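# Three arms load balls evenly into a pivoting covered tray

## Task

A clear cover sits over a tray balanced on one pivot. Get exactly one ball into each of the tray's three seats, using the chutes in the cover's roof if you like. Do not open the gripper while the ball's bottom is still higher than the chute's rim. Uneven loading makes the tray tip at once and spill the balls, so keep it balanced. Arm feet, in metres, with heading in degrees counter-clockwise from +x: arm1 at x=+0.37 y=+0.18 z=+0.99 facing -166; arm2 at x=-0.80 y=+1.01 z=+1.04 facing -45; arm3 at x=-0.95 y=-0.22 z=+1.02 facing +68. At the end every ball must stay put with no arm holding it, all grippers open and all arms moved away.

## Robot and tools

Robots and cameras. There are three identical i2rt Big YAM arms: arm1, arm2 and arm3. Each has six revolute joints, a two-finger gripper and a wrist camera (arm1_cam_wrist, arm2_cam_wrist, arm3_cam_wrist). Two fixed room cameras, cam_high and cam_low, watch the scene. The hand reaches roughly 1.0 m from the joint1 axis. Joints move at different speeds, so the path between two postures can bulge outward. Loose objects may get an occasional brief shove.

Frames. There is one shared scene frame, with its origin on the floor and +z up. The foot positions and headings in the task are given in this frame. "hand" is the midpoint between the fingertips. Its z axis runs along the fingers and its y axis is the direction the fingers open and close. Camera calibrations use OpenCV conventions, and T_world_to_cam maps the scene frame into the camera frame. A result that carries pictures lists any camera whose numbers have changed. Wrist camera poses are computed from the reported joints, so they are less exact.

execute_actions. Arguments:
- actions: a list holding one action or none.
- cameras: an optional list of camera names from arm1_cam_wrist, arm2_cam_wrist, arm3_cam_wrist, cam_high, cam_low and all. Omitted, null or ["all"] returns every camera, and [] returns none.

An action is an object keyed by arm name. Each arm gets its own separate "joints" object. Every value in it is an absolute target, not an offset:
- joint1_rad: -2.879 to 2.879 rad. Base yaw; positive is counter-clockwise seen from above; 0 points the arm along its foot's heading.
- joint2_rad: 0 to 3.141. Shoulder; 0 has the upper arm pointing backward and about level; increasing values lift it and then bring it forward.
- joint3_rad: 0 to 3.019. Elbow; 0 is fully folded; positive opens it.
- joint4_rad: -1.692 to 1.57. Hand pitch; positive tips the fingers up.
- joint5_rad: -1.57 to 1.57. Sideways hand swing; positive goes to the arm's right.
- joint6_rad: -2.094 to 2.094. Hand roll; positive is clockwise viewed from behind the hand.
- gripper_m: 0 to 0.093, in metres. This is the fingertip gap.

Done tolerances are ±0.045, ±0.14, ±0.09, ±0.055, ±0.03, ±0.035 rad for joints 1 to 6, and ±0.003 m for the gripper. Each action lasts at most 15 s. All commanded motions start together. A joint or arm you leave out may still be driving toward its earlier target. An unknown key or an out-of-range value rejects the whole call and nothing moves. If a result reports a stop, the remaining movement calls in that same reply are skipped. An empty actions list simply returns the state and images.

wait: seconds from 0 to 10. It commands nothing and returns the same state and images as an empty action.

zoom_image: camera (one of the five names) and region [x0, y0, x1, y1] in that camera's pixels, measured from the top-left corner. The region can be at most 504 by 504. It works only on full images from the latest result.

read_manual: section, which is only "licences". It returns licence text and moves nothing.

finished_scene: scene, the integer number of the current scene. It ends the scene for good and reports whether the goal held. Replying with no tool call also ends things.

Reading results:
- joint_positions gives the actual joint values.
- The "pictures" line lists the cameras in the same order as the images.
- joint_status reports how each commanded motion ended. "off_target" means the joint stopped short and may still be pushing. After "contact_stop" or "time_out" the joint holds where it stopped. A timed-out joint that is still pushing keeps its target or a nearer one: at most 0.375, 0.375, 0.113, 0.225, 0.075 and 0.3 rad from its position for joints 1 to 6. It moves on by itself if the way clears. To relieve the push, send the joint its reported position.
- "joint command not followed", often with a "cause:" line, means a self- or arm-clearance check blocked that arm's joint targets. Its gripper command still runs, and the blocked joints read "not_followed". The arm may retry those targets on later actions until you give it acceptable ones.
- on_its_own lists what is happening without a command in this call. Its "held at" value is the target being held, not the joint's position.
- Joint torques are the raw drive output, listed for joints 1 to 6. They carry offset and noise and are nonzero even in free air.
- A MOTOR HOT line appears from 85 °C. At 100 °C an OVER-TEMPERATURE FAULT drops the whole arm until it cools. Its unfinished keys then read "limit_stop_at_motor_heat"; send those targets again. Heat also builds while you are thinking.

The simulation keeps running during your replies, and the robots hold their last command meanwhile.

Things to avoid:
- Two arms pressing hard together fails the task and ends the run, and a hard collision may do the same. No line in the state reports arm-to-arm contact. The clearance check can act too late and ignores fingers, gripper housings and wrist cameras.
- The arms do not stop on contact. They keep pushing, which can be forceful and can overheat motors.
- Do not knock anything out of the work area.
- Lower each ball into its chute until its underside is below the rim before you open the gripper.
- Keep the tray balanced. Placing the three balls at the same moment, or in a symmetric way, prevents tipping.
- Avoid drops, slips, slams and heavy pushes.
- Finish with every gripper open and every arm clear of the cover.

Each tool is called after ">>>" by a JSON object that holds its "fn" and its "kwargs", one argument or row to a line.

## Session

>>> {"fn": "execute_actions", "kwargs": {
  "actions": []
}}

Scene clock: 0.00 s.
Joint torques (N m, as the arm reports them, + toward a larger angle): no reading
Motor temperatures (°C, as the motors report them): arm1=[19 21 22 22 19 23] | arm2=[20 21 20 19 23 21] | arm3=[21 21 22 22 20 19]
arm1.joint_positions: joint1_rad=-0.068 joint2_rad=+0.440 joint3_rad=+1.383 joint4_rad=-1.281 joint5_rad=+0.228 joint6_rad=+0.314 gripper_m=+0.094
arm1.joint_status: not commanded
arm1.hand: x=+0.2076 y=+0.1897 z=+1.5728 quat_wxyz=(-0.046, -0.805, +0.119, +0.580) (m; scene frame)
arm2.joint_positions: joint1_rad=-0.466 joint2_rad=+0.236 joint3_rad=+1.422 joint4_rad=-1.607 joint5_rad=-0.070 joint6_rad=+0.008 gripper_m=+0.094
arm2.joint_status: not commanded
arm2.hand: x=-0.7764 y=+0.9690 z=+1.5737 quat_wxyz=(-0.455, -0.484, -0.689, +0.289) (m; scene frame)
arm3.joint_positions: joint1_rad=+0.326 joint2_rad=+0.472 joint3_rad=+1.640 joint4_rad=-1.525 joint5_rad=+0.310 joint6_rad=+0.123 gripper_m=+0.094
arm3.joint_status: not commanded
arm3.hand: x=-0.8837 y=-0.1296 z=+1.6456 quat_wxyz=(-0.472, +0.451, -0.686, -0.321) (m; scene frame)
pictures: arm1_cam_wrist, arm2_cam_wrist, arm3_cam_wrist, cam_high, cam_low
Images, in order (width x height): arm1_cam_wrist 616x616, arm2_cam_wrist 616x616, arm3_cam_wrist 616x616, cam_high 672x504, cam_low 672x504.

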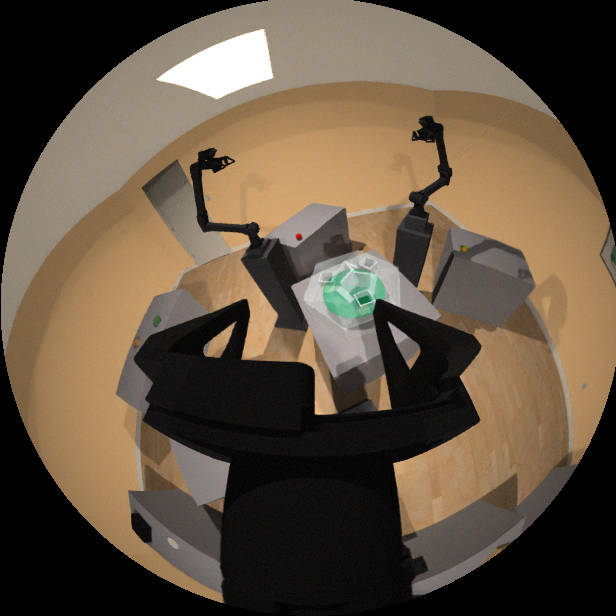

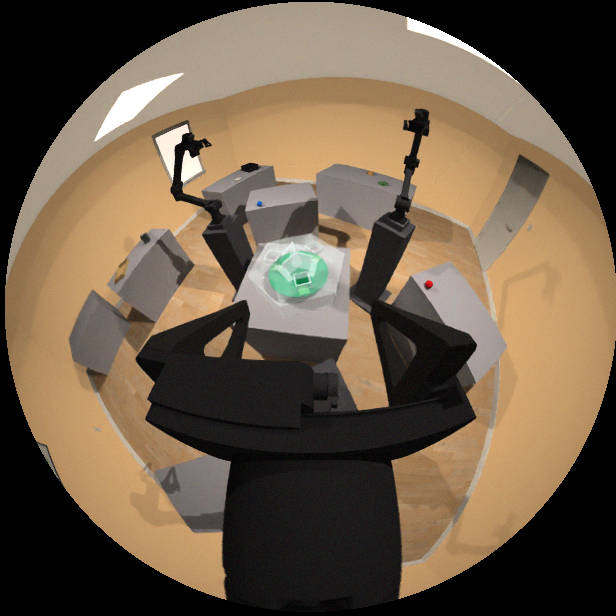

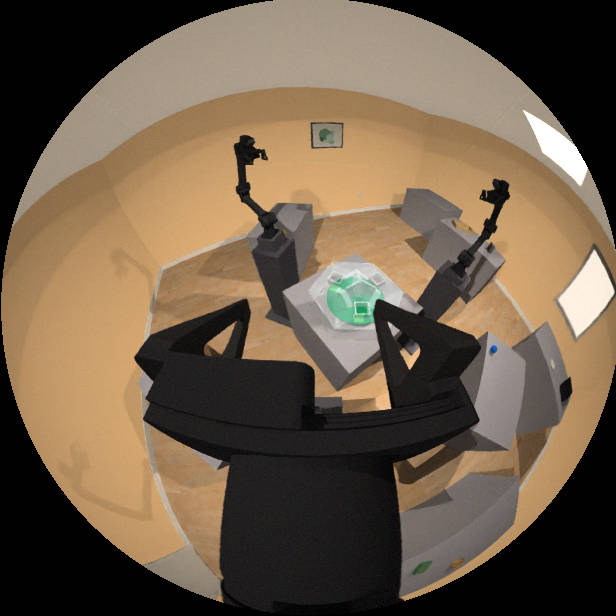

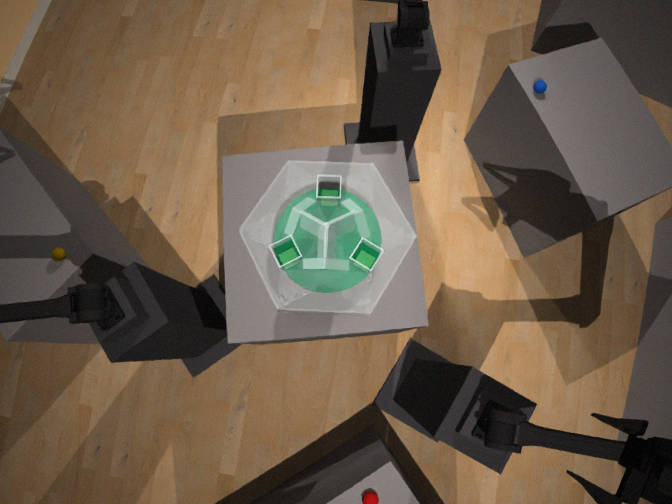

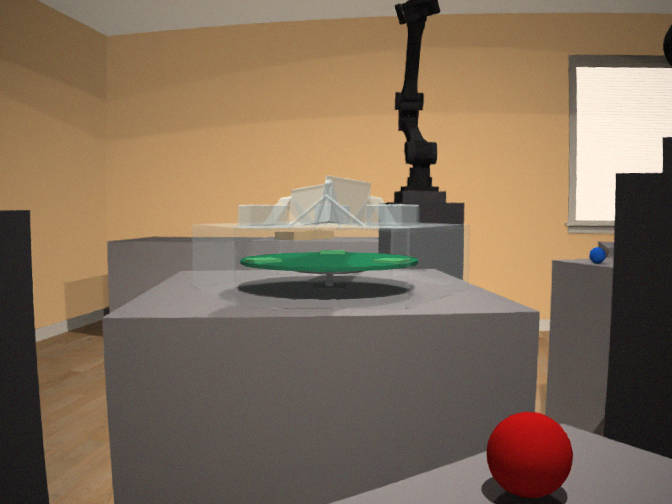

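>>> {"fn": "execute_actions", "kwargs": {
  "actions": [
    {"arm1":{"joints":{"joint1_rad":1.417,"joint2_rad":2.347,"joint3_rad":1.804,"joint4_rad":-1.028,"joint5_rad":0,"joint6_rad":0}},"arm2":{"joints":{"joint1_rad":1.979,"joint2_rad":2.02,"joint3_rad":0.944,"joint4_rad":-0.495,"joint5_rad":0,"joint6_rad":0}},"arm3":{"joints":{"joint1_rad":1.292,"joint2_rad":2.022,"joint3_rad":1.048,"joint4_rad":-0.597,"joint5_rad":0,"joint6_rad":0}}}
  ]
}}

Scene clock: 3.50 s.
Joint torques (N m, as the arm reports them, + toward a larger angle): arm1=[  0.03 -18.49   8.45   0.1   -0.17  -0.24] | arm2=[  0.8  -11.4    4.26   0.69   0.    -0.04] | arm3=[ -0.56 -16.24   5.12   0.89   0.09  -0.07]
Motor temperatures (°C, as the motors report them): arm1=[19 21 23 22 19 23] | arm2=[20 21 21 19 23 21] | arm3=[21 21 23 22 20 19]
arm1.joint_positions: joint1_rad=+1.414 joint2_rad=+2.345 joint3_rad=+1.781 joint4_rad=-1.028 joint5_rad=-0.001 joint6_rad=+0.011 gripper_m=+0.094
arm1.joint_status: all done
arm1.hand: x=+0.4309 y=-0.4660 z=+0.8895 quat_wxyz=(+0.009, -0.679, -0.734, -0.011) (m; scene frame)
arm2.joint_positions: joint1_rad=+1.981 joint2_rad=+2.007 joint3_rad=+0.949 joint4_rad=-0.505 joint5_rad=+0.001 joint6_rad=+0.008 gripper_m=+0.094
arm2.joint_status: all done
arm2.hand: x=-0.6354 y=+1.4107 z=+0.9074 quat_wxyz=(-0.008, +0.556, -0.831, -0.007) (m; scene frame)
arm3.joint_positions: joint1_rad=+1.300 joint2_rad=+2.033 joint3_rad=+1.044 joint4_rad=-0.607 joint5_rad=+0.000 joint6_rad=+0.009 gripper_m=+0.094
arm3.joint_status: all done
arm3.hand: x=-1.3097 y=+0.0563 z=+0.8905 quat_wxyz=(+0.012, +0.944, -0.329, +0.009) (m; scene frame)
pictures: arm1_cam_wrist, arm2_cam_wrist, arm3_cam_wrist, cam_high, cam_low
camera_calibration (this result's frames):
arm1_cam_wrist: T_world_to_cam=[[-0.997243, -0.0733441, -0.0113006, 0.404854], [-0.0651438, 0.79227, 0.606683, -0.136559], [-0.0355435, 0.605746, -0.794864, 1.1273], [0, 0, 0, 1]] pos_world=[0.43491, -0.544975, 0.983477]
arm2_cam_wrist: T_world_to_cam=[[0.927355, -0.373957, 0.0129909, 1.10548], [-0.313415, -0.757316, 0.572925, 0.351382], [-0.204411, -0.535376, -0.819505, 1.49524], [0, 0, 0, 1]] pos_world=[-0.6094, 1.48002, 1.00968]
arm3_cam_wrist: T_world_to_cam=[[0.626881, 0.779071, -0.0083344, 0.78016], [0.621148, -0.493293, 0.608964, 0.302573], [0.470315, -0.386925, -0.793154, 1.46792], [0, 0, 0, 1]] pos_world=[-1.36739, 0.109432, 0.98653]
Images, in order (width x height): arm1_cam_wrist 616x616, arm2_cam_wrist 616x616, arm3_cam_wrist 616x616, cam_high 672x504, cam_low 672x504.

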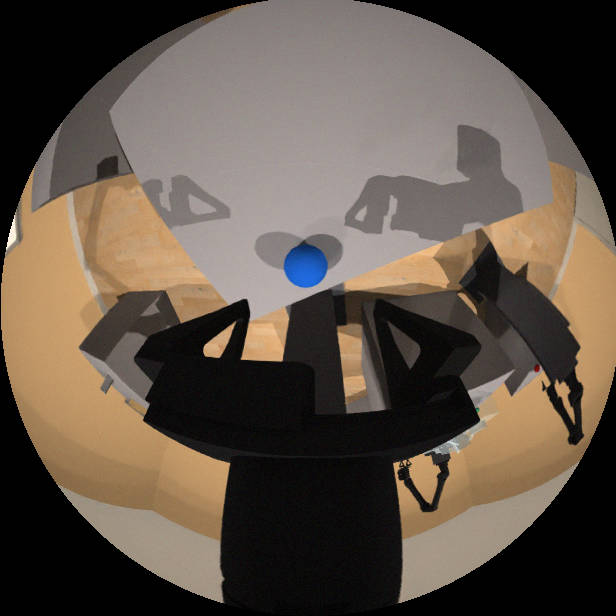

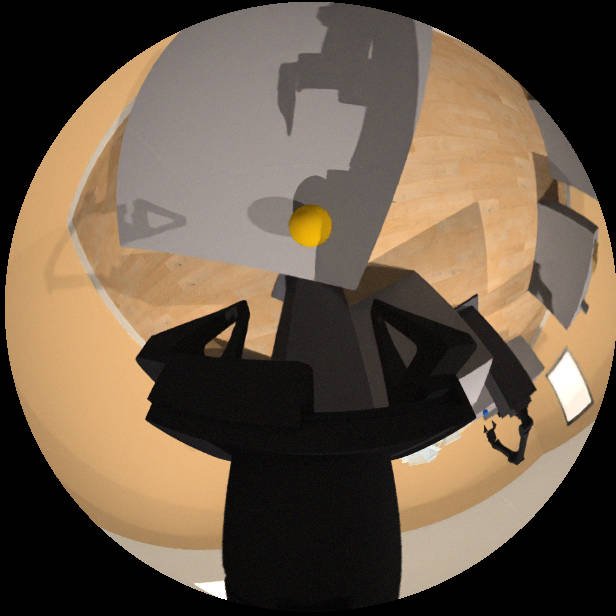

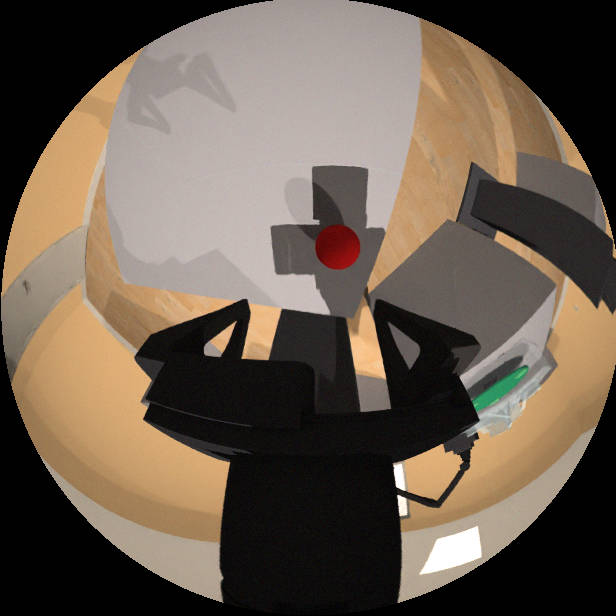

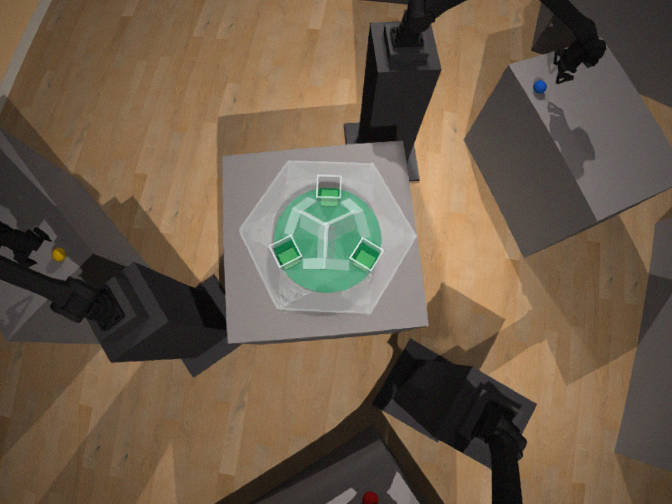

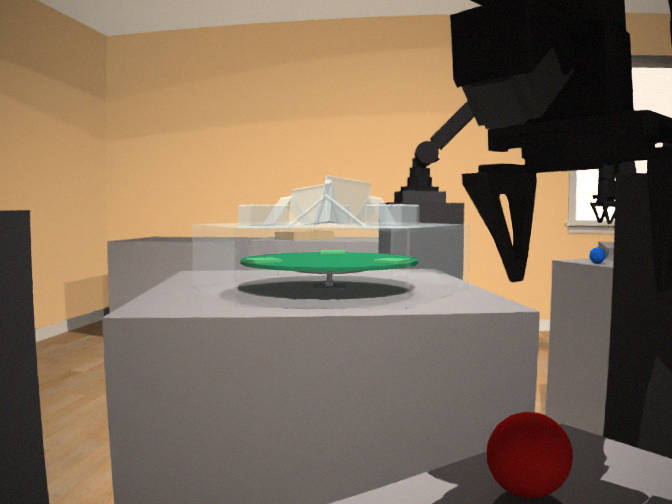

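>>> {"fn": "execute_actions", "kwargs": {
  "actions": [
    {"arm1":{"joints":{"joint1_rad":1.426,"joint2_rad":2.386,"joint3_rad":1.672,"joint4_rad":-0.841}},"arm2":{"joints":{"joint2_rad":2.25,"joint3_rad":1.093,"joint4_rad":-0.415}},"arm3":{"joints":{"joint1_rad":1.21,"joint2_rad":2.176,"joint3_rad":1.06,"joint4_rad":-0.435}}}
  ],
  "cameras": ["arm1_cam_wrist","arm2_cam_wrist","arm3_cam_wrist","cam_low"]
}}

Scene clock: 5.13 s.
Joint torques (N m, as the arm reports them, + toward a larger angle): arm1=[  0.58 -17.83   6.69   0.83  -0.16  -0.24] | arm2=[  0.81 -13.08   4.68   0.52   0.    -0.04] | arm3=[  0.6  -17.26   4.86   0.86   0.09  -0.07]
Motor temperatures (°C, as the motors report them): arm1=[19 22 23 22 19 23] | arm2=[20 21 21 19 23 21] | arm3=[21 21 23 22 20 19]
arm1.joint_positions: joint1_rad=+1.419 joint2_rad=+2.387 joint3_rad=+1.667 joint4_rad=-0.859 joint5_rad=-0.001 joint6_rad=+0.011 gripper_m=+0.094
arm1.joint_status: all done
arm1.hand: x=+0.4323 y=-0.4419 z=+0.8286 quat_wxyz=(+0.004, -0.677, -0.736, -0.007) (m; scene frame)
arm2.joint_positions: joint1_rad=+1.981 joint2_rad=+2.242 joint3_rad=+1.083 joint4_rad=-0.423 joint5_rad=+0.001 joint6_rad=+0.008 gripper_m=+0.094
arm2.joint_status: all done
arm2.hand: x=-0.6248 y=+1.4377 z=+0.8302 quat_wxyz=(+0.000, +0.557, -0.831, -0.002) (m; scene frame)
arm3.joint_positions: joint1_rad=+1.201 joint2_rad=+2.192 joint3_rad=+1.045 joint4_rad=-0.446 joint5_rad=+0.000 joint6_rad=+0.009 gripper_m=+0.094
arm3.joint_status: all done
arm3.hand: x=-1.2766 y=+0.0854 z=+0.8203 quat_wxyz=(+0.012, +0.927, -0.375, +0.007) (m; scene frame)
pictures: arm1_cam_wrist, arm2_cam_wrist, arm3_cam_wrist, cam_low
camera_calibration (this result's frames):
arm1_cam_wrist: T_world_to_cam=[[-0.996825, -0.0787783, -0.0115284, 0.404964], [-0.0700951, 0.799689, 0.596309, -0.104588], [-0.0377571, 0.595224, -0.802672, 1.06716], [0, 0, 0, 1]] pos_world=[0.43664, -0.519657, 0.923612]
arm2_cam_wrist: T_world_to_cam=[[0.927469, -0.373672, 0.0130103, 1.1064], [-0.30924, -0.747057, 0.588452, 0.394355], [-0.210169, -0.549795, -0.808428, 1.45655], [0, 0, 0, 1]] pos_world=[-0.59808, 1.50884, 0.931062]
arm3_cam_wrist: T_world_to_cam=[[0.700963, 0.713149, -0.00835044, 0.836366], [0.569827, -0.552972, 0.607881, 0.279564], [0.428892, -0.43086, -0.793984, 1.35958], [0, 0, 0, 1]] pos_world=[-1.32868, 0.143926, 0.916527]
Images, in order (width x height): arm1_cam_wrist 616x616, arm2_cam_wrist 616x616, arm3_cam_wrist 616x616, cam_low 672x504.

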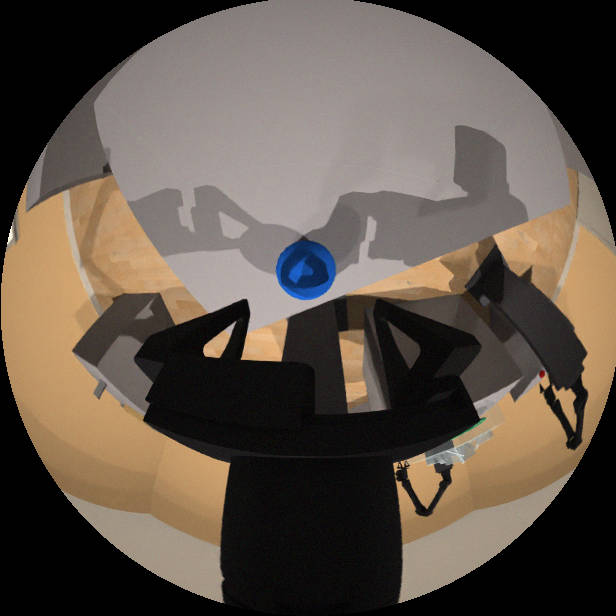

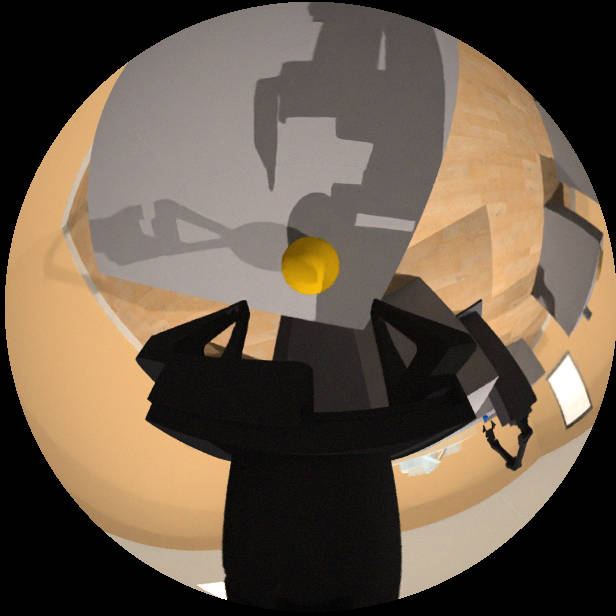

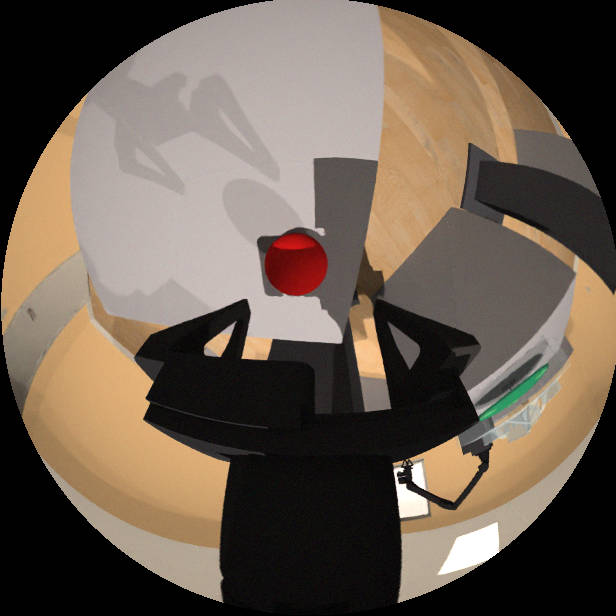

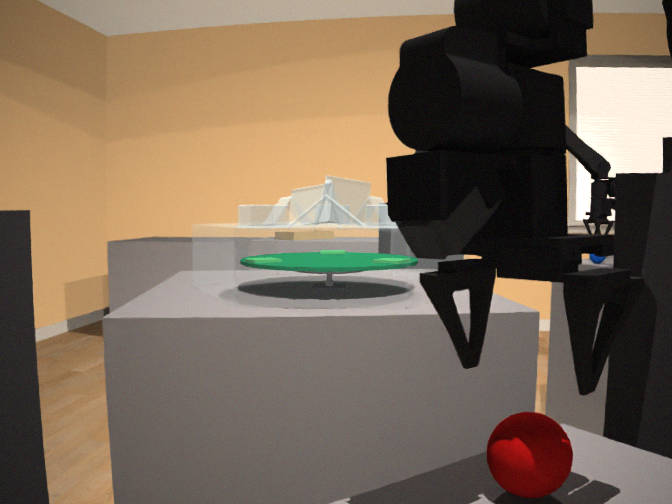

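>>> {"fn": "execute_actions", "kwargs": {
  "actions": [
    {"arm1":{"joints":{"joint1_rad":1.433,"joint2_rad":2.514,"joint3_rad":1.73,"joint4_rad":-0.75}},"arm2":{"joints":{"joint2_rad":2.423,"joint3_rad":1.163,"joint4_rad":-0.30}},"arm3":{"joints":{"joint1_rad":1.228,"joint2_rad":2.333,"joint3_rad":1.126,"joint4_rad":-0.324}}}
  ],
  "cameras": ["arm1_cam_wrist","arm2_cam_wrist","arm3_cam_wrist","cam_low"]
}}

Scene clock: 6.73 s.
Joint torques (N m, as the arm reports them, + toward a larger angle): arm1=[  0.97 -18.14   7.39   0.75  -0.16  -0.24] | arm2=[  0.79 -13.82   3.15   0.62   0.    -0.04] | arm3=[  0.45 -17.72   3.48   0.84   0.09  -0.06]
Motor temperatures (°C, as the motors report them): arm1=[19 22 23 22 19 23] | arm2=[20 22 21 19 23 21] | arm3=[21 22 23 22 20 19]
arm1.joint_positions: joint1_rad=+1.427 joint2_rad=+2.523 joint3_rad=+1.706 joint4_rad=-0.765 joint5_rad=-0.001 joint6_rad=+0.011 gripper_m=+0.094
arm1.joint_status: all done
arm1.hand: x=+0.4371 y=-0.4397 z=+0.7564 quat_wxyz=(+0.006, -0.675, -0.738, -0.008) (m; scene frame)
arm2.joint_positions: joint1_rad=+1.981 joint2_rad=+2.417 joint3_rad=+1.160 joint4_rad=-0.310 joint5_rad=+0.001 joint6_rad=+0.008 gripper_m=+0.094
arm2.joint_status: all done
arm2.hand: x=-0.6215 y=+1.4463 z=+0.7629 quat_wxyz=(-0.006, +0.556, -0.831, -0.006) (m; scene frame)
arm3.joint_positions: joint1_rad=+1.222 joint2_rad=+2.343 joint3_rad=+1.121 joint4_rad=-0.332 joint5_rad=+0.000 joint6_rad=+0.009 gripper_m=+0.094
arm3.joint_status: all done
arm3.hand: x=-1.2987 y=+0.0912 z=+0.7651 quat_wxyz=(+0.005, +0.931, -0.365, -0.011) (m; scene frame)
pictures: arm1_cam_wrist, arm2_cam_wrist, arm3_cam_wrist, cam_low
camera_calibration (this result's frames):
arm1_cam_wrist: T_world_to_cam=[[-0.996198, -0.086352, -0.0115352, 0.405513], [-0.0760302, 0.797098, 0.599044, -0.0635526], [-0.0425339, 0.597643, -0.800633, 1.00975], [0, 0, 0, 1]] pos_world=[0.442088, -0.517795, 0.851186]
arm2_cam_wrist: T_world_to_cam=[[0.927385, -0.373883, 0.0129965, 1.10775], [-0.31234, -0.754676, 0.576982, 0.459172], [-0.205916, -0.539144, -0.816653, 1.40107], [0, 0, 0, 1]] pos_world=[-0.595392, 1.51608, 0.86486]
arm3_cam_wrist: T_world_to_cam=[[0.6858, 0.727734, -0.00903591, 0.826709], [0.598345, -0.556712, 0.576242, 0.390507], [0.414321, -0.400594, -0.817229, 1.32373], [0, 0, 0, 1]] pos_world=[-1.34906, 0.146053, 0.864232]
Images, in order (width x height): arm1_cam_wrist 616x616, arm2_cam_wrist 616x616, arm3_cam_wrist 616x616, cam_low 672x504.

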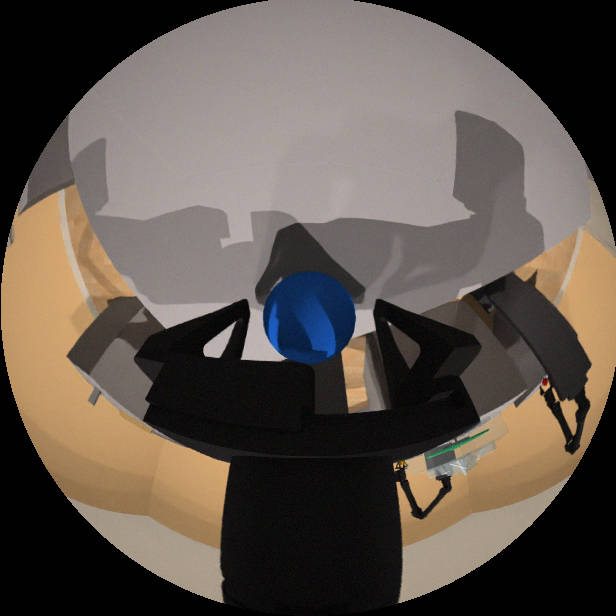

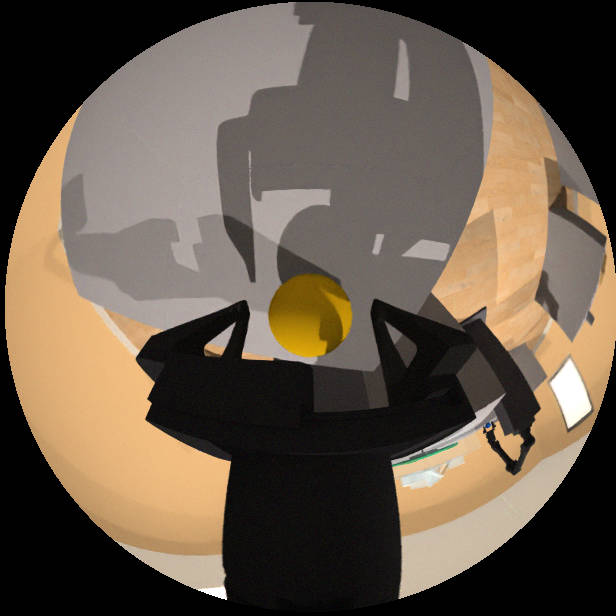

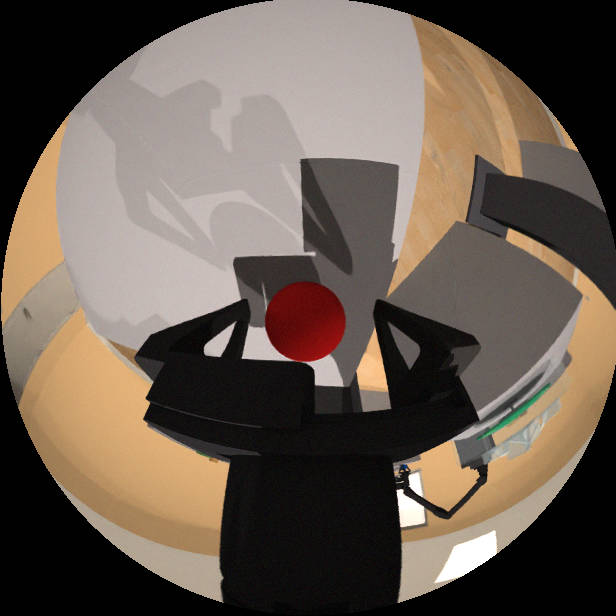

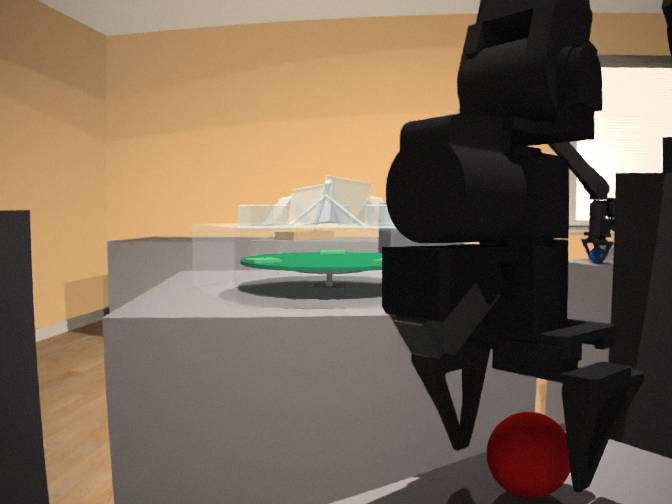

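>>> {"fn": "execute_actions", "kwargs": {
  "actions": [
    {"arm1":{"joints":{"joint2_rad":2.498}},"arm2":{"joints":{"joint4_rad":-0.335}},"arm3":{"joints":{"joint4_rad":-0.372}}}
  ],
  "cameras": []
}}

Scene clock: 7.47 s.
Joint torques (N m, as the arm reports them, + toward a larger angle): arm1=[  0.7  -19.09   7.31   0.71  -0.16  -0.24] | arm2=[  0.72 -14.24   3.29  -0.17   0.    -0.04] | arm3=[  0.33 -17.83   3.42   0.18   0.1   -0.06]
Motor temperatures (°C, as the motors report them): arm1=[19 22 24 22 19 23] | arm2=[20 22 21 19 23 21] | arm3=[21 22 23 22 20 19]
arm1.joint_positions: joint1_rad=+1.427 joint2_rad=+2.519 joint3_rad=+1.706 joint4_rad=-0.765 joint5_rad=-0.001 joint6_rad=+0.011 gripper_m=+0.094
arm1.joint_status: all done
arm1.hand: x=+0.4373 y=-0.4412 z=+0.7590 quat_wxyz=(+0.004, -0.675, -0.738, -0.007) (m; scene frame)
arm2.joint_positions: joint1_rad=+1.981 joint2_rad=+2.417 joint3_rad=+1.160 joint4_rad=-0.322 joint5_rad=+0.001 joint6_rad=+0.008 gripper_m=+0.094
arm2.joint_status: all done
arm2.hand: x=-0.6226 y=+1.4436 z=+0.7629 quat_wxyz=(-0.002, +0.557, -0.831, -0.002) (m; scene frame)
arm3.joint_positions: joint1_rad=+1.222 joint2_rad=+2.343 joint3_rad=+1.121 joint4_rad=-0.363 joint5_rad=+0.000 joint6_rad=+0.009 gripper_m=+0.094
arm3.joint_status: all done
arm3.hand: x=-1.2930 y=+0.0861 z=+0.7651 quat_wxyz=(+0.011, +0.931, -0.365, +0.004) (m; scene frame)
pictures: none
No camera images: the call's "cameras" was empty. Leave "cameras" out to get every camera's image.

>>> {"fn": "execute_actions", "kwargs": {
  "actions": [
    {"arm1":{"joints":{"gripper_m":0.045}},"arm2":{"joints":{"gripper_m":0.045}},"arm3":{"joints":{"gripper_m":0.045}}}
  ],
  "cameras": ["arm1_cam_wrist","arm2_cam_wrist","arm3_cam_wrist"]
}}

Scene clock: 8.13 s.
Joint torques (N m, as the arm reports them, + toward a larger angle): arm1=[  0.62 -18.89   7.33   0.68  -0.16  -0.25] | arm2=[  0.8  -14.1    3.16  -0.16   0.    -0.04] | arm3=[  0.21 -17.65   3.44   0.18   0.12  -0.06]
Motor temperatures (°C, as the motors report them): arm1=[19 23 24 22 19 23] | arm2=[20 22 21 19 23 21] | arm3=[21 22 23 22 20 19]
arm1.joint_positions: joint1_rad=+1.427 joint2_rad=+2.519 joint3_rad=+1.706 joint4_rad=-0.765 joint5_rad=-0.001 joint6_rad=+0.011 gripper_m=+0.055
arm1.joint_status: gripper_m off_target (ended at +0.055, target +0.045)
arm1.hand: x=+0.4373 y=-0.4412 z=+0.7590 quat_wxyz=(+0.004, -0.675, -0.738, -0.007) (m; scene frame)
arm2.joint_positions: joint1_rad=+1.981 joint2_rad=+2.417 joint3_rad=+1.160 joint4_rad=-0.322 joint5_rad=+0.001 joint6_rad=+0.008 gripper_m=+0.055
arm2.joint_status: gripper_m off_target (ended at +0.055, target +0.045)
arm2.hand: x=-0.6226 y=+1.4436 z=+0.7629 quat_wxyz=(-0.001, +0.557, -0.831, -0.002) (m; scene frame)
arm3.joint_positions: joint1_rad=+1.223 joint2_rad=+2.343 joint3_rad=+1.121 joint4_rad=-0.363 joint5_rad=-0.001 joint6_rad=+0.009 gripper_m=+0.055
arm3.joint_status: gripper_m off_target (ended at +0.055, target +0.045)
arm3.hand: x=-1.2931 y=+0.0858 z=+0.7651 quat_wxyz=(+0.011, +0.931, -0.365, +0.004) (m; scene frame)
pictures: arm1_cam_wrist, arm2_cam_wrist, arm3_cam_wrist
camera_calibration (this result's frames):
arm1_cam_wrist: T_world_to_cam=[[-0.996194, -0.0863877, -0.0115959, 0.405586], [-0.0762728, 0.799593, 0.595679, -0.0600895], [-0.0421873, 0.594296, -0.803139, 1.01297], [0, 0, 0, 1]] pos_world=[0.442193, -0.518917, 0.85405]
arm2_cam_wrist: T_world_to_cam=[[0.927456, -0.373707, 0.0130083, 1.10753], [-0.309747, -0.748303, 0.5866, 0.441892], [-0.209482, -0.548075, -0.809772, 1.40479], [0, 0, 0, 1]] pos_world=[-0.596031, 1.51449, 0.863942]
arm3_cam_wrist: T_world_to_cam=[[0.685338, 0.728171, -0.00887657, 0.82606], [0.585212, -0.543452, 0.601819, 0.346453], [0.433403, -0.417644, -0.798583, 1.33112], [0, 0, 0, 1]] pos_world=[-1.34579, 0.142701, 0.861837]
Images, in order (width x height): arm1_cam_wrist 616x616, arm2_cam_wrist 616x616, arm3_cam_wrist 616x616.

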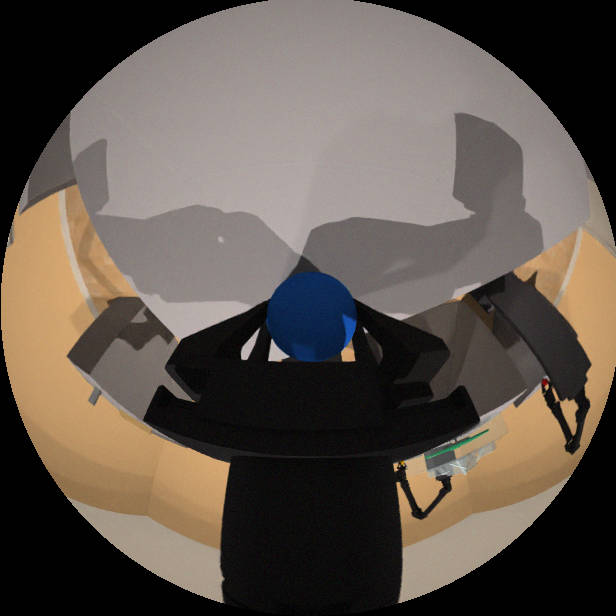

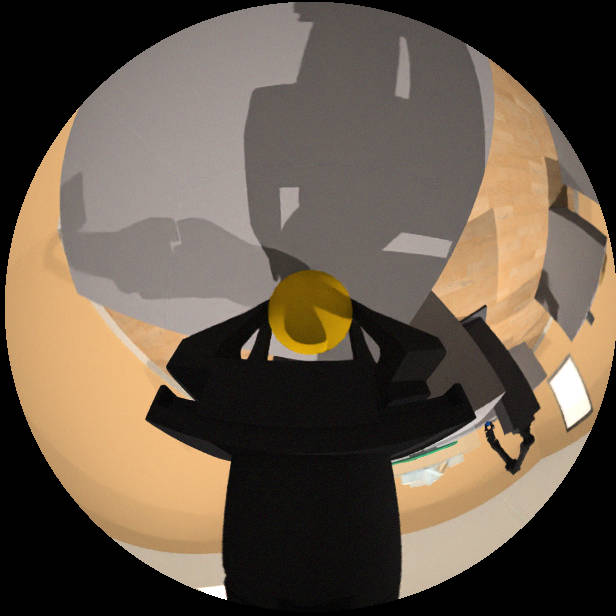

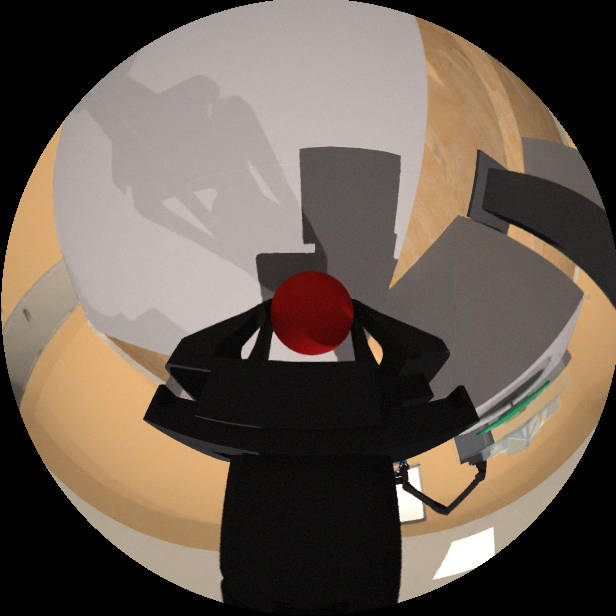

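>>> {"fn": "execute_actions", "kwargs": {
  "actions": [
    {"arm1":{"joints":{"joint2_rad":1.83,"joint3_rad":1.6,"joint4_rad":-1.2}},"arm2":{"joints":{"joint2_rad":1.83,"joint3_rad":1.35,"joint4_rad":-1.084}},"arm3":{"joints":{"joint2_rad":1.82,"joint3_rad":1.35,"joint4_rad":-1.084}}}
  ],
  "cameras": []
}}

>>> {"fn": "execute_actions", "kwargs": {
  "actions": [
    {"arm1":{"joints":{"joint1_rad":-0.569,"joint3_rad":1.4,"joint4_rad":-1.14}},"arm2":{"joints":{"joint1_rad":-0.26}},"arm3":{"joints":{"joint1_rad":-0.42}}}
  ],
  "cameras": ["cam_high"]
}}

Scene clock: 10.30 s.
Joint torques (N m, as the arm reports them, + toward a larger angle): arm1=[  0.68 -14.16   9.09  -0.2   -0.16  -0.24] | arm2=[  0.82 -12.93   8.74  -0.1    0.    -0.04] | arm3=[  0.29 -17.57   8.59   0.21   0.11  -0.05]
Motor temperatures (°C, as the motors report them): arm1=[19 23 24 22 19 23] | arm2=[20 22 21 19 23 21] | arm3=[21 22 23 22 20 19]
arm1.joint_positions: joint1_rad=+1.427 joint2_rad=+1.846 joint3_rad=+1.584 joint4_rad=-1.184 joint5_rad=-0.001 joint6_rad=+0.011 gripper_m=+0.055
arm1.joint_status: all done
arm1.hand: x=+0.4324 y=-0.4041 z=+1.1200 quat_wxyz=(-0.045, -0.674, -0.737, +0.038) (m; scene frame)
arm2.joint_positions: joint1_rad=+1.981 joint2_rad=+1.818 joint3_rad=+1.345 joint4_rad=-1.071 joint5_rad=+0.001 joint6_rad=+0.008 gripper_m=+0.055
arm2.joint_status: all done
arm2.hand: x=-0.6007 y=+1.4953 z=+1.1035 quat_wxyz=(-0.016, +0.556, -0.831, -0.012) (m; scene frame)
arm3.joint_positions: joint1_rad=+1.223 joint2_rad=+1.833 joint3_rad=+1.338 joint4_rad=-1.076 joint5_rad=-0.001 joint6_rad=+0.009 gripper_m=+0.055
arm3.joint_status: all done
arm3.hand: x=-1.3342 y=+0.1301 z=+1.0667 quat_wxyz=(+0.008, +0.931, -0.365, -0.003) (m; scene frame)
pictures: none
No camera images: the call's "cameras" was empty. Leave "cameras" out to get every camera's image.

Scene clock: 12.60 s.
Joint torques (N m, as the arm reports them, + toward a larger angle): arm1=[  0.31 -13.8    8.11   0.21  -0.26  -0.24] | arm2=[  1.41 -13.01   8.57  -0.14   0.01  -0.04] | arm3=[  0.36 -17.41   8.55   0.21   0.02  -0.05]
Motor temperatures (°C, as the motors report them): arm1=[19 23 24 22 19 23] | arm2=[20 22 22 19 23 21] | arm3=[21 23 24 22 20 19]
arm1.joint_positions: joint1_rad=-0.573 joint2_rad=+1.848 joint3_rad=+1.389 joint4_rad=-1.144 joint5_rad=+0.002 joint6_rad=+0.011 gripper_m=+0.055
arm1.joint_status: all done
arm1.hand: x=-0.1238 y=+0.3530 z=+1.0525 quat_wxyz=(+0.002, -0.986, +0.169, -0.016) (m; scene frame)
arm2.joint_positions: joint1_rad=-0.269 joint2_rad=+1.818 joint3_rad=+1.345 joint4_rad=-1.071 joint5_rad=+0.001 joint6_rad=+0.008 gripper_m=+0.055
arm2.joint_status: all done
arm2.hand: x=-0.5417 y=+0.5464 z=+1.0909 quat_wxyz=(-0.009, -0.510, -0.860, +0.001) (m; scene frame)
arm3.joint_positions: joint1_rad=-0.429 joint2_rad=+1.833 joint3_rad=+1.338 joint4_rad=-1.076 joint5_rad=+0.003 joint6_rad=+0.008 gripper_m=+0.055
arm3.joint_status: all done
arm3.hand: x=-0.5670 y=+0.1345 z=+1.0582 quat_wxyz=(+0.007, +0.363, -0.932, +0.005) (m; scene frame)
pictures: cam_high
Images, in order (width x height): cam_high 672x504.

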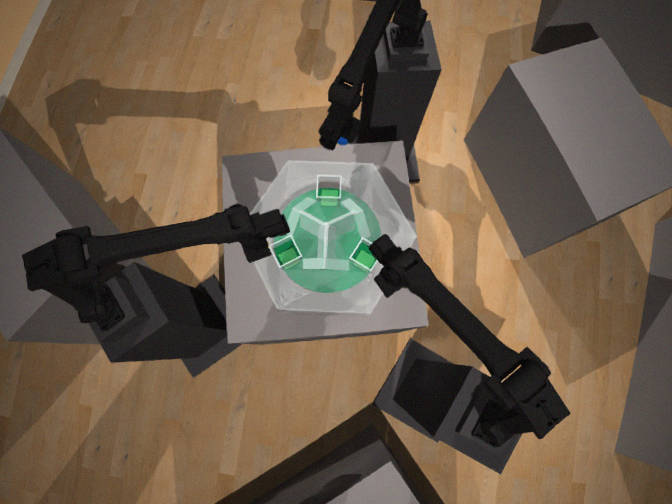

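Look at wrist views from here.

>>> {"fn": "execute_actions", "kwargs": {
  "actions": [],
  "cameras": ["arm1_cam_wrist","arm2_cam_wrist","arm3_cam_wrist","cam_low"]
}}

Scene clock: 12.63 s.
Joint torques (N m, as the arm reports them, + toward a larger angle): arm1=[  0.77 -13.77   8.1    0.23  -0.25  -0.24] | arm2=[  1.6  -13.01   8.57  -0.12   0.01  -0.04] | arm3=[  0.3  -17.61   8.54   0.2    0.01  -0.05]
Motor temperatures (°C, as the motors report them): arm1=[19 23 24 22 19 23] | arm2=[20 22 22 19 23 21] | arm3=[21 23 24 22 20 19]
arm1.joint_positions: joint1_rad=-0.573 joint2_rad=+1.848 joint3_rad=+1.389 joint4_rad=-1.144 joint5_rad=+0.002 joint6_rad=+0.011 gripper_m=+0.055
arm1.joint_status: all done
arm1.hand: x=-0.1238 y=+0.3530 z=+1.0525 quat_wxyz=(+0.002, -0.986, +0.169, -0.016) (m; scene frame)
arm2.joint_positions: joint1_rad=-0.269 joint2_rad=+1.818 joint3_rad=+1.345 joint4_rad=-1.071 joint5_rad=+0.001 joint6_rad=+0.008 gripper_m=+0.055
arm2.joint_status: all done
arm2.hand: x=-0.5417 y=+0.5464 z=+1.0909 quat_wxyz=(-0.009, -0.510, -0.860, +0.001) (m; scene frame)
arm3.joint_positions: joint1_rad=-0.429 joint2_rad=+1.833 joint3_rad=+1.338 joint4_rad=-1.076 joint5_rad=+0.003 joint6_rad=+0.008 gripper_m=+0.055
arm3.joint_status: all done
arm3.hand: x=-0.5670 y=+0.1345 z=+1.0582 quat_wxyz=(+0.007, +0.363, -0.932, +0.005) (m; scene frame)
pictures: arm1_cam_wrist, arm2_cam_wrist, arm3_cam_wrist, cam_low
camera_calibration (this result's frames):
arm1_cam_wrist: T_world_to_cam=[[0.335414, 0.942067, 0.00262882, -0.294531], [0.74718, -0.267724, 0.608315, -0.447343], [0.573777, -0.202073, -0.793692, 1.10045], [0, 0, 0, 1]] pos_world=[-0.19838, 0.380076, 1.14632]
arm2_cam_wrist: T_world_to_cam=[[-0.873882, -0.486077, 0.00775897, -0.215709], [-0.392804, 0.715416, 0.577828, -1.23194], [-0.28642, 0.501906, -0.816122, 0.587197], [0, 0, 0, 1]] pos_world=[-0.504229, 0.48178, 1.19275]
arm3_cam_wrist: T_world_to_cam=[[0.671222, -0.74114, 0.0131049, 0.461979], [-0.596408, -0.529477, 0.603284, -0.901822], [-0.44018, -0.412753, -0.797419, 0.77364], [0, 0, 0, 1]] pos_world=[-0.507404, 0.18422, 1.15492]
Images, in order (width x height): arm1_cam_wrist 616x616, arm2_cam_wrist 616x616, arm3_cam_wrist 616x616, cam_low 672x504.

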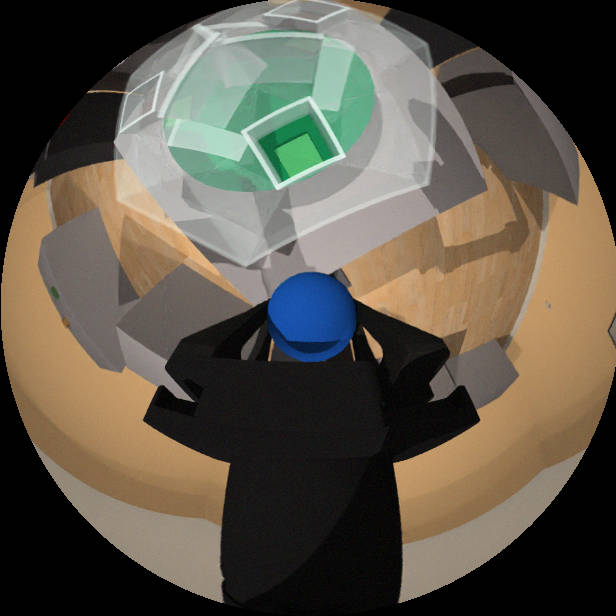

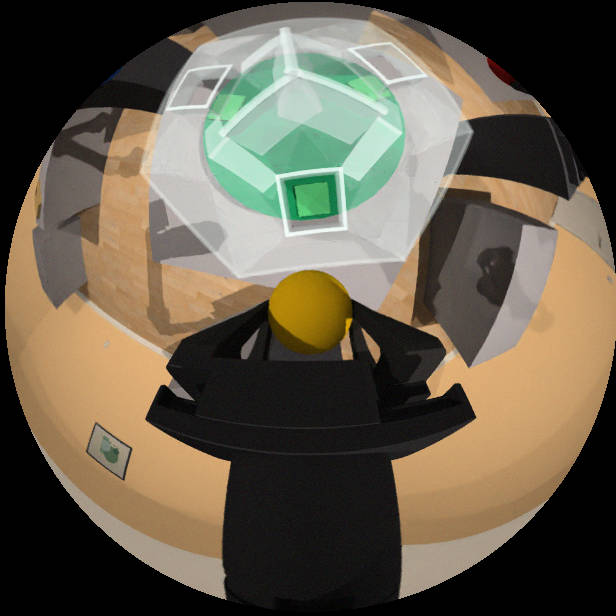

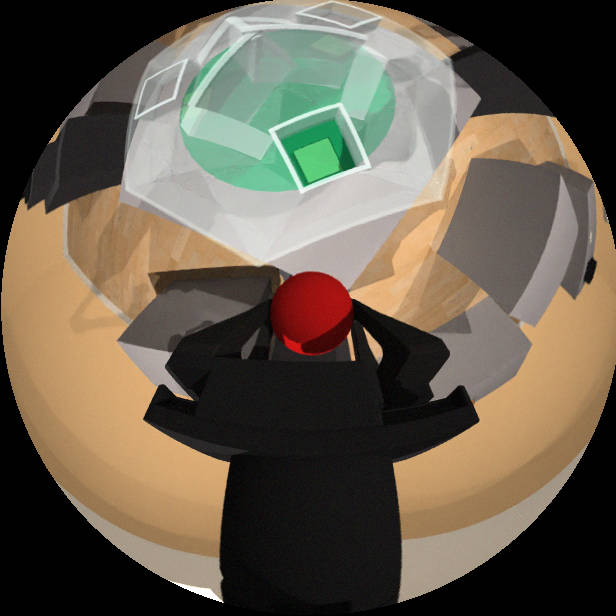

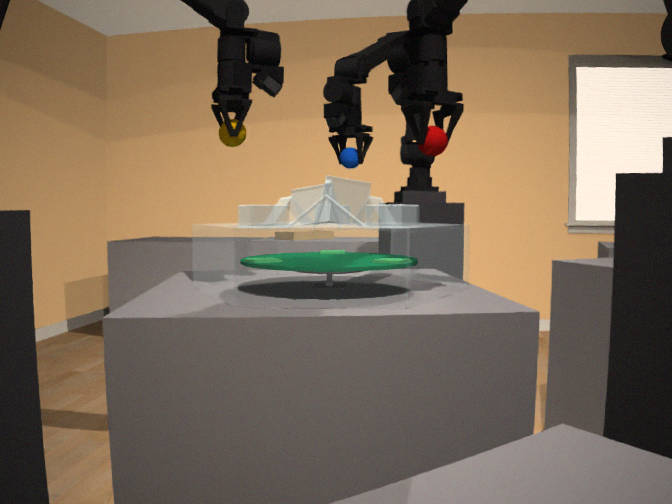

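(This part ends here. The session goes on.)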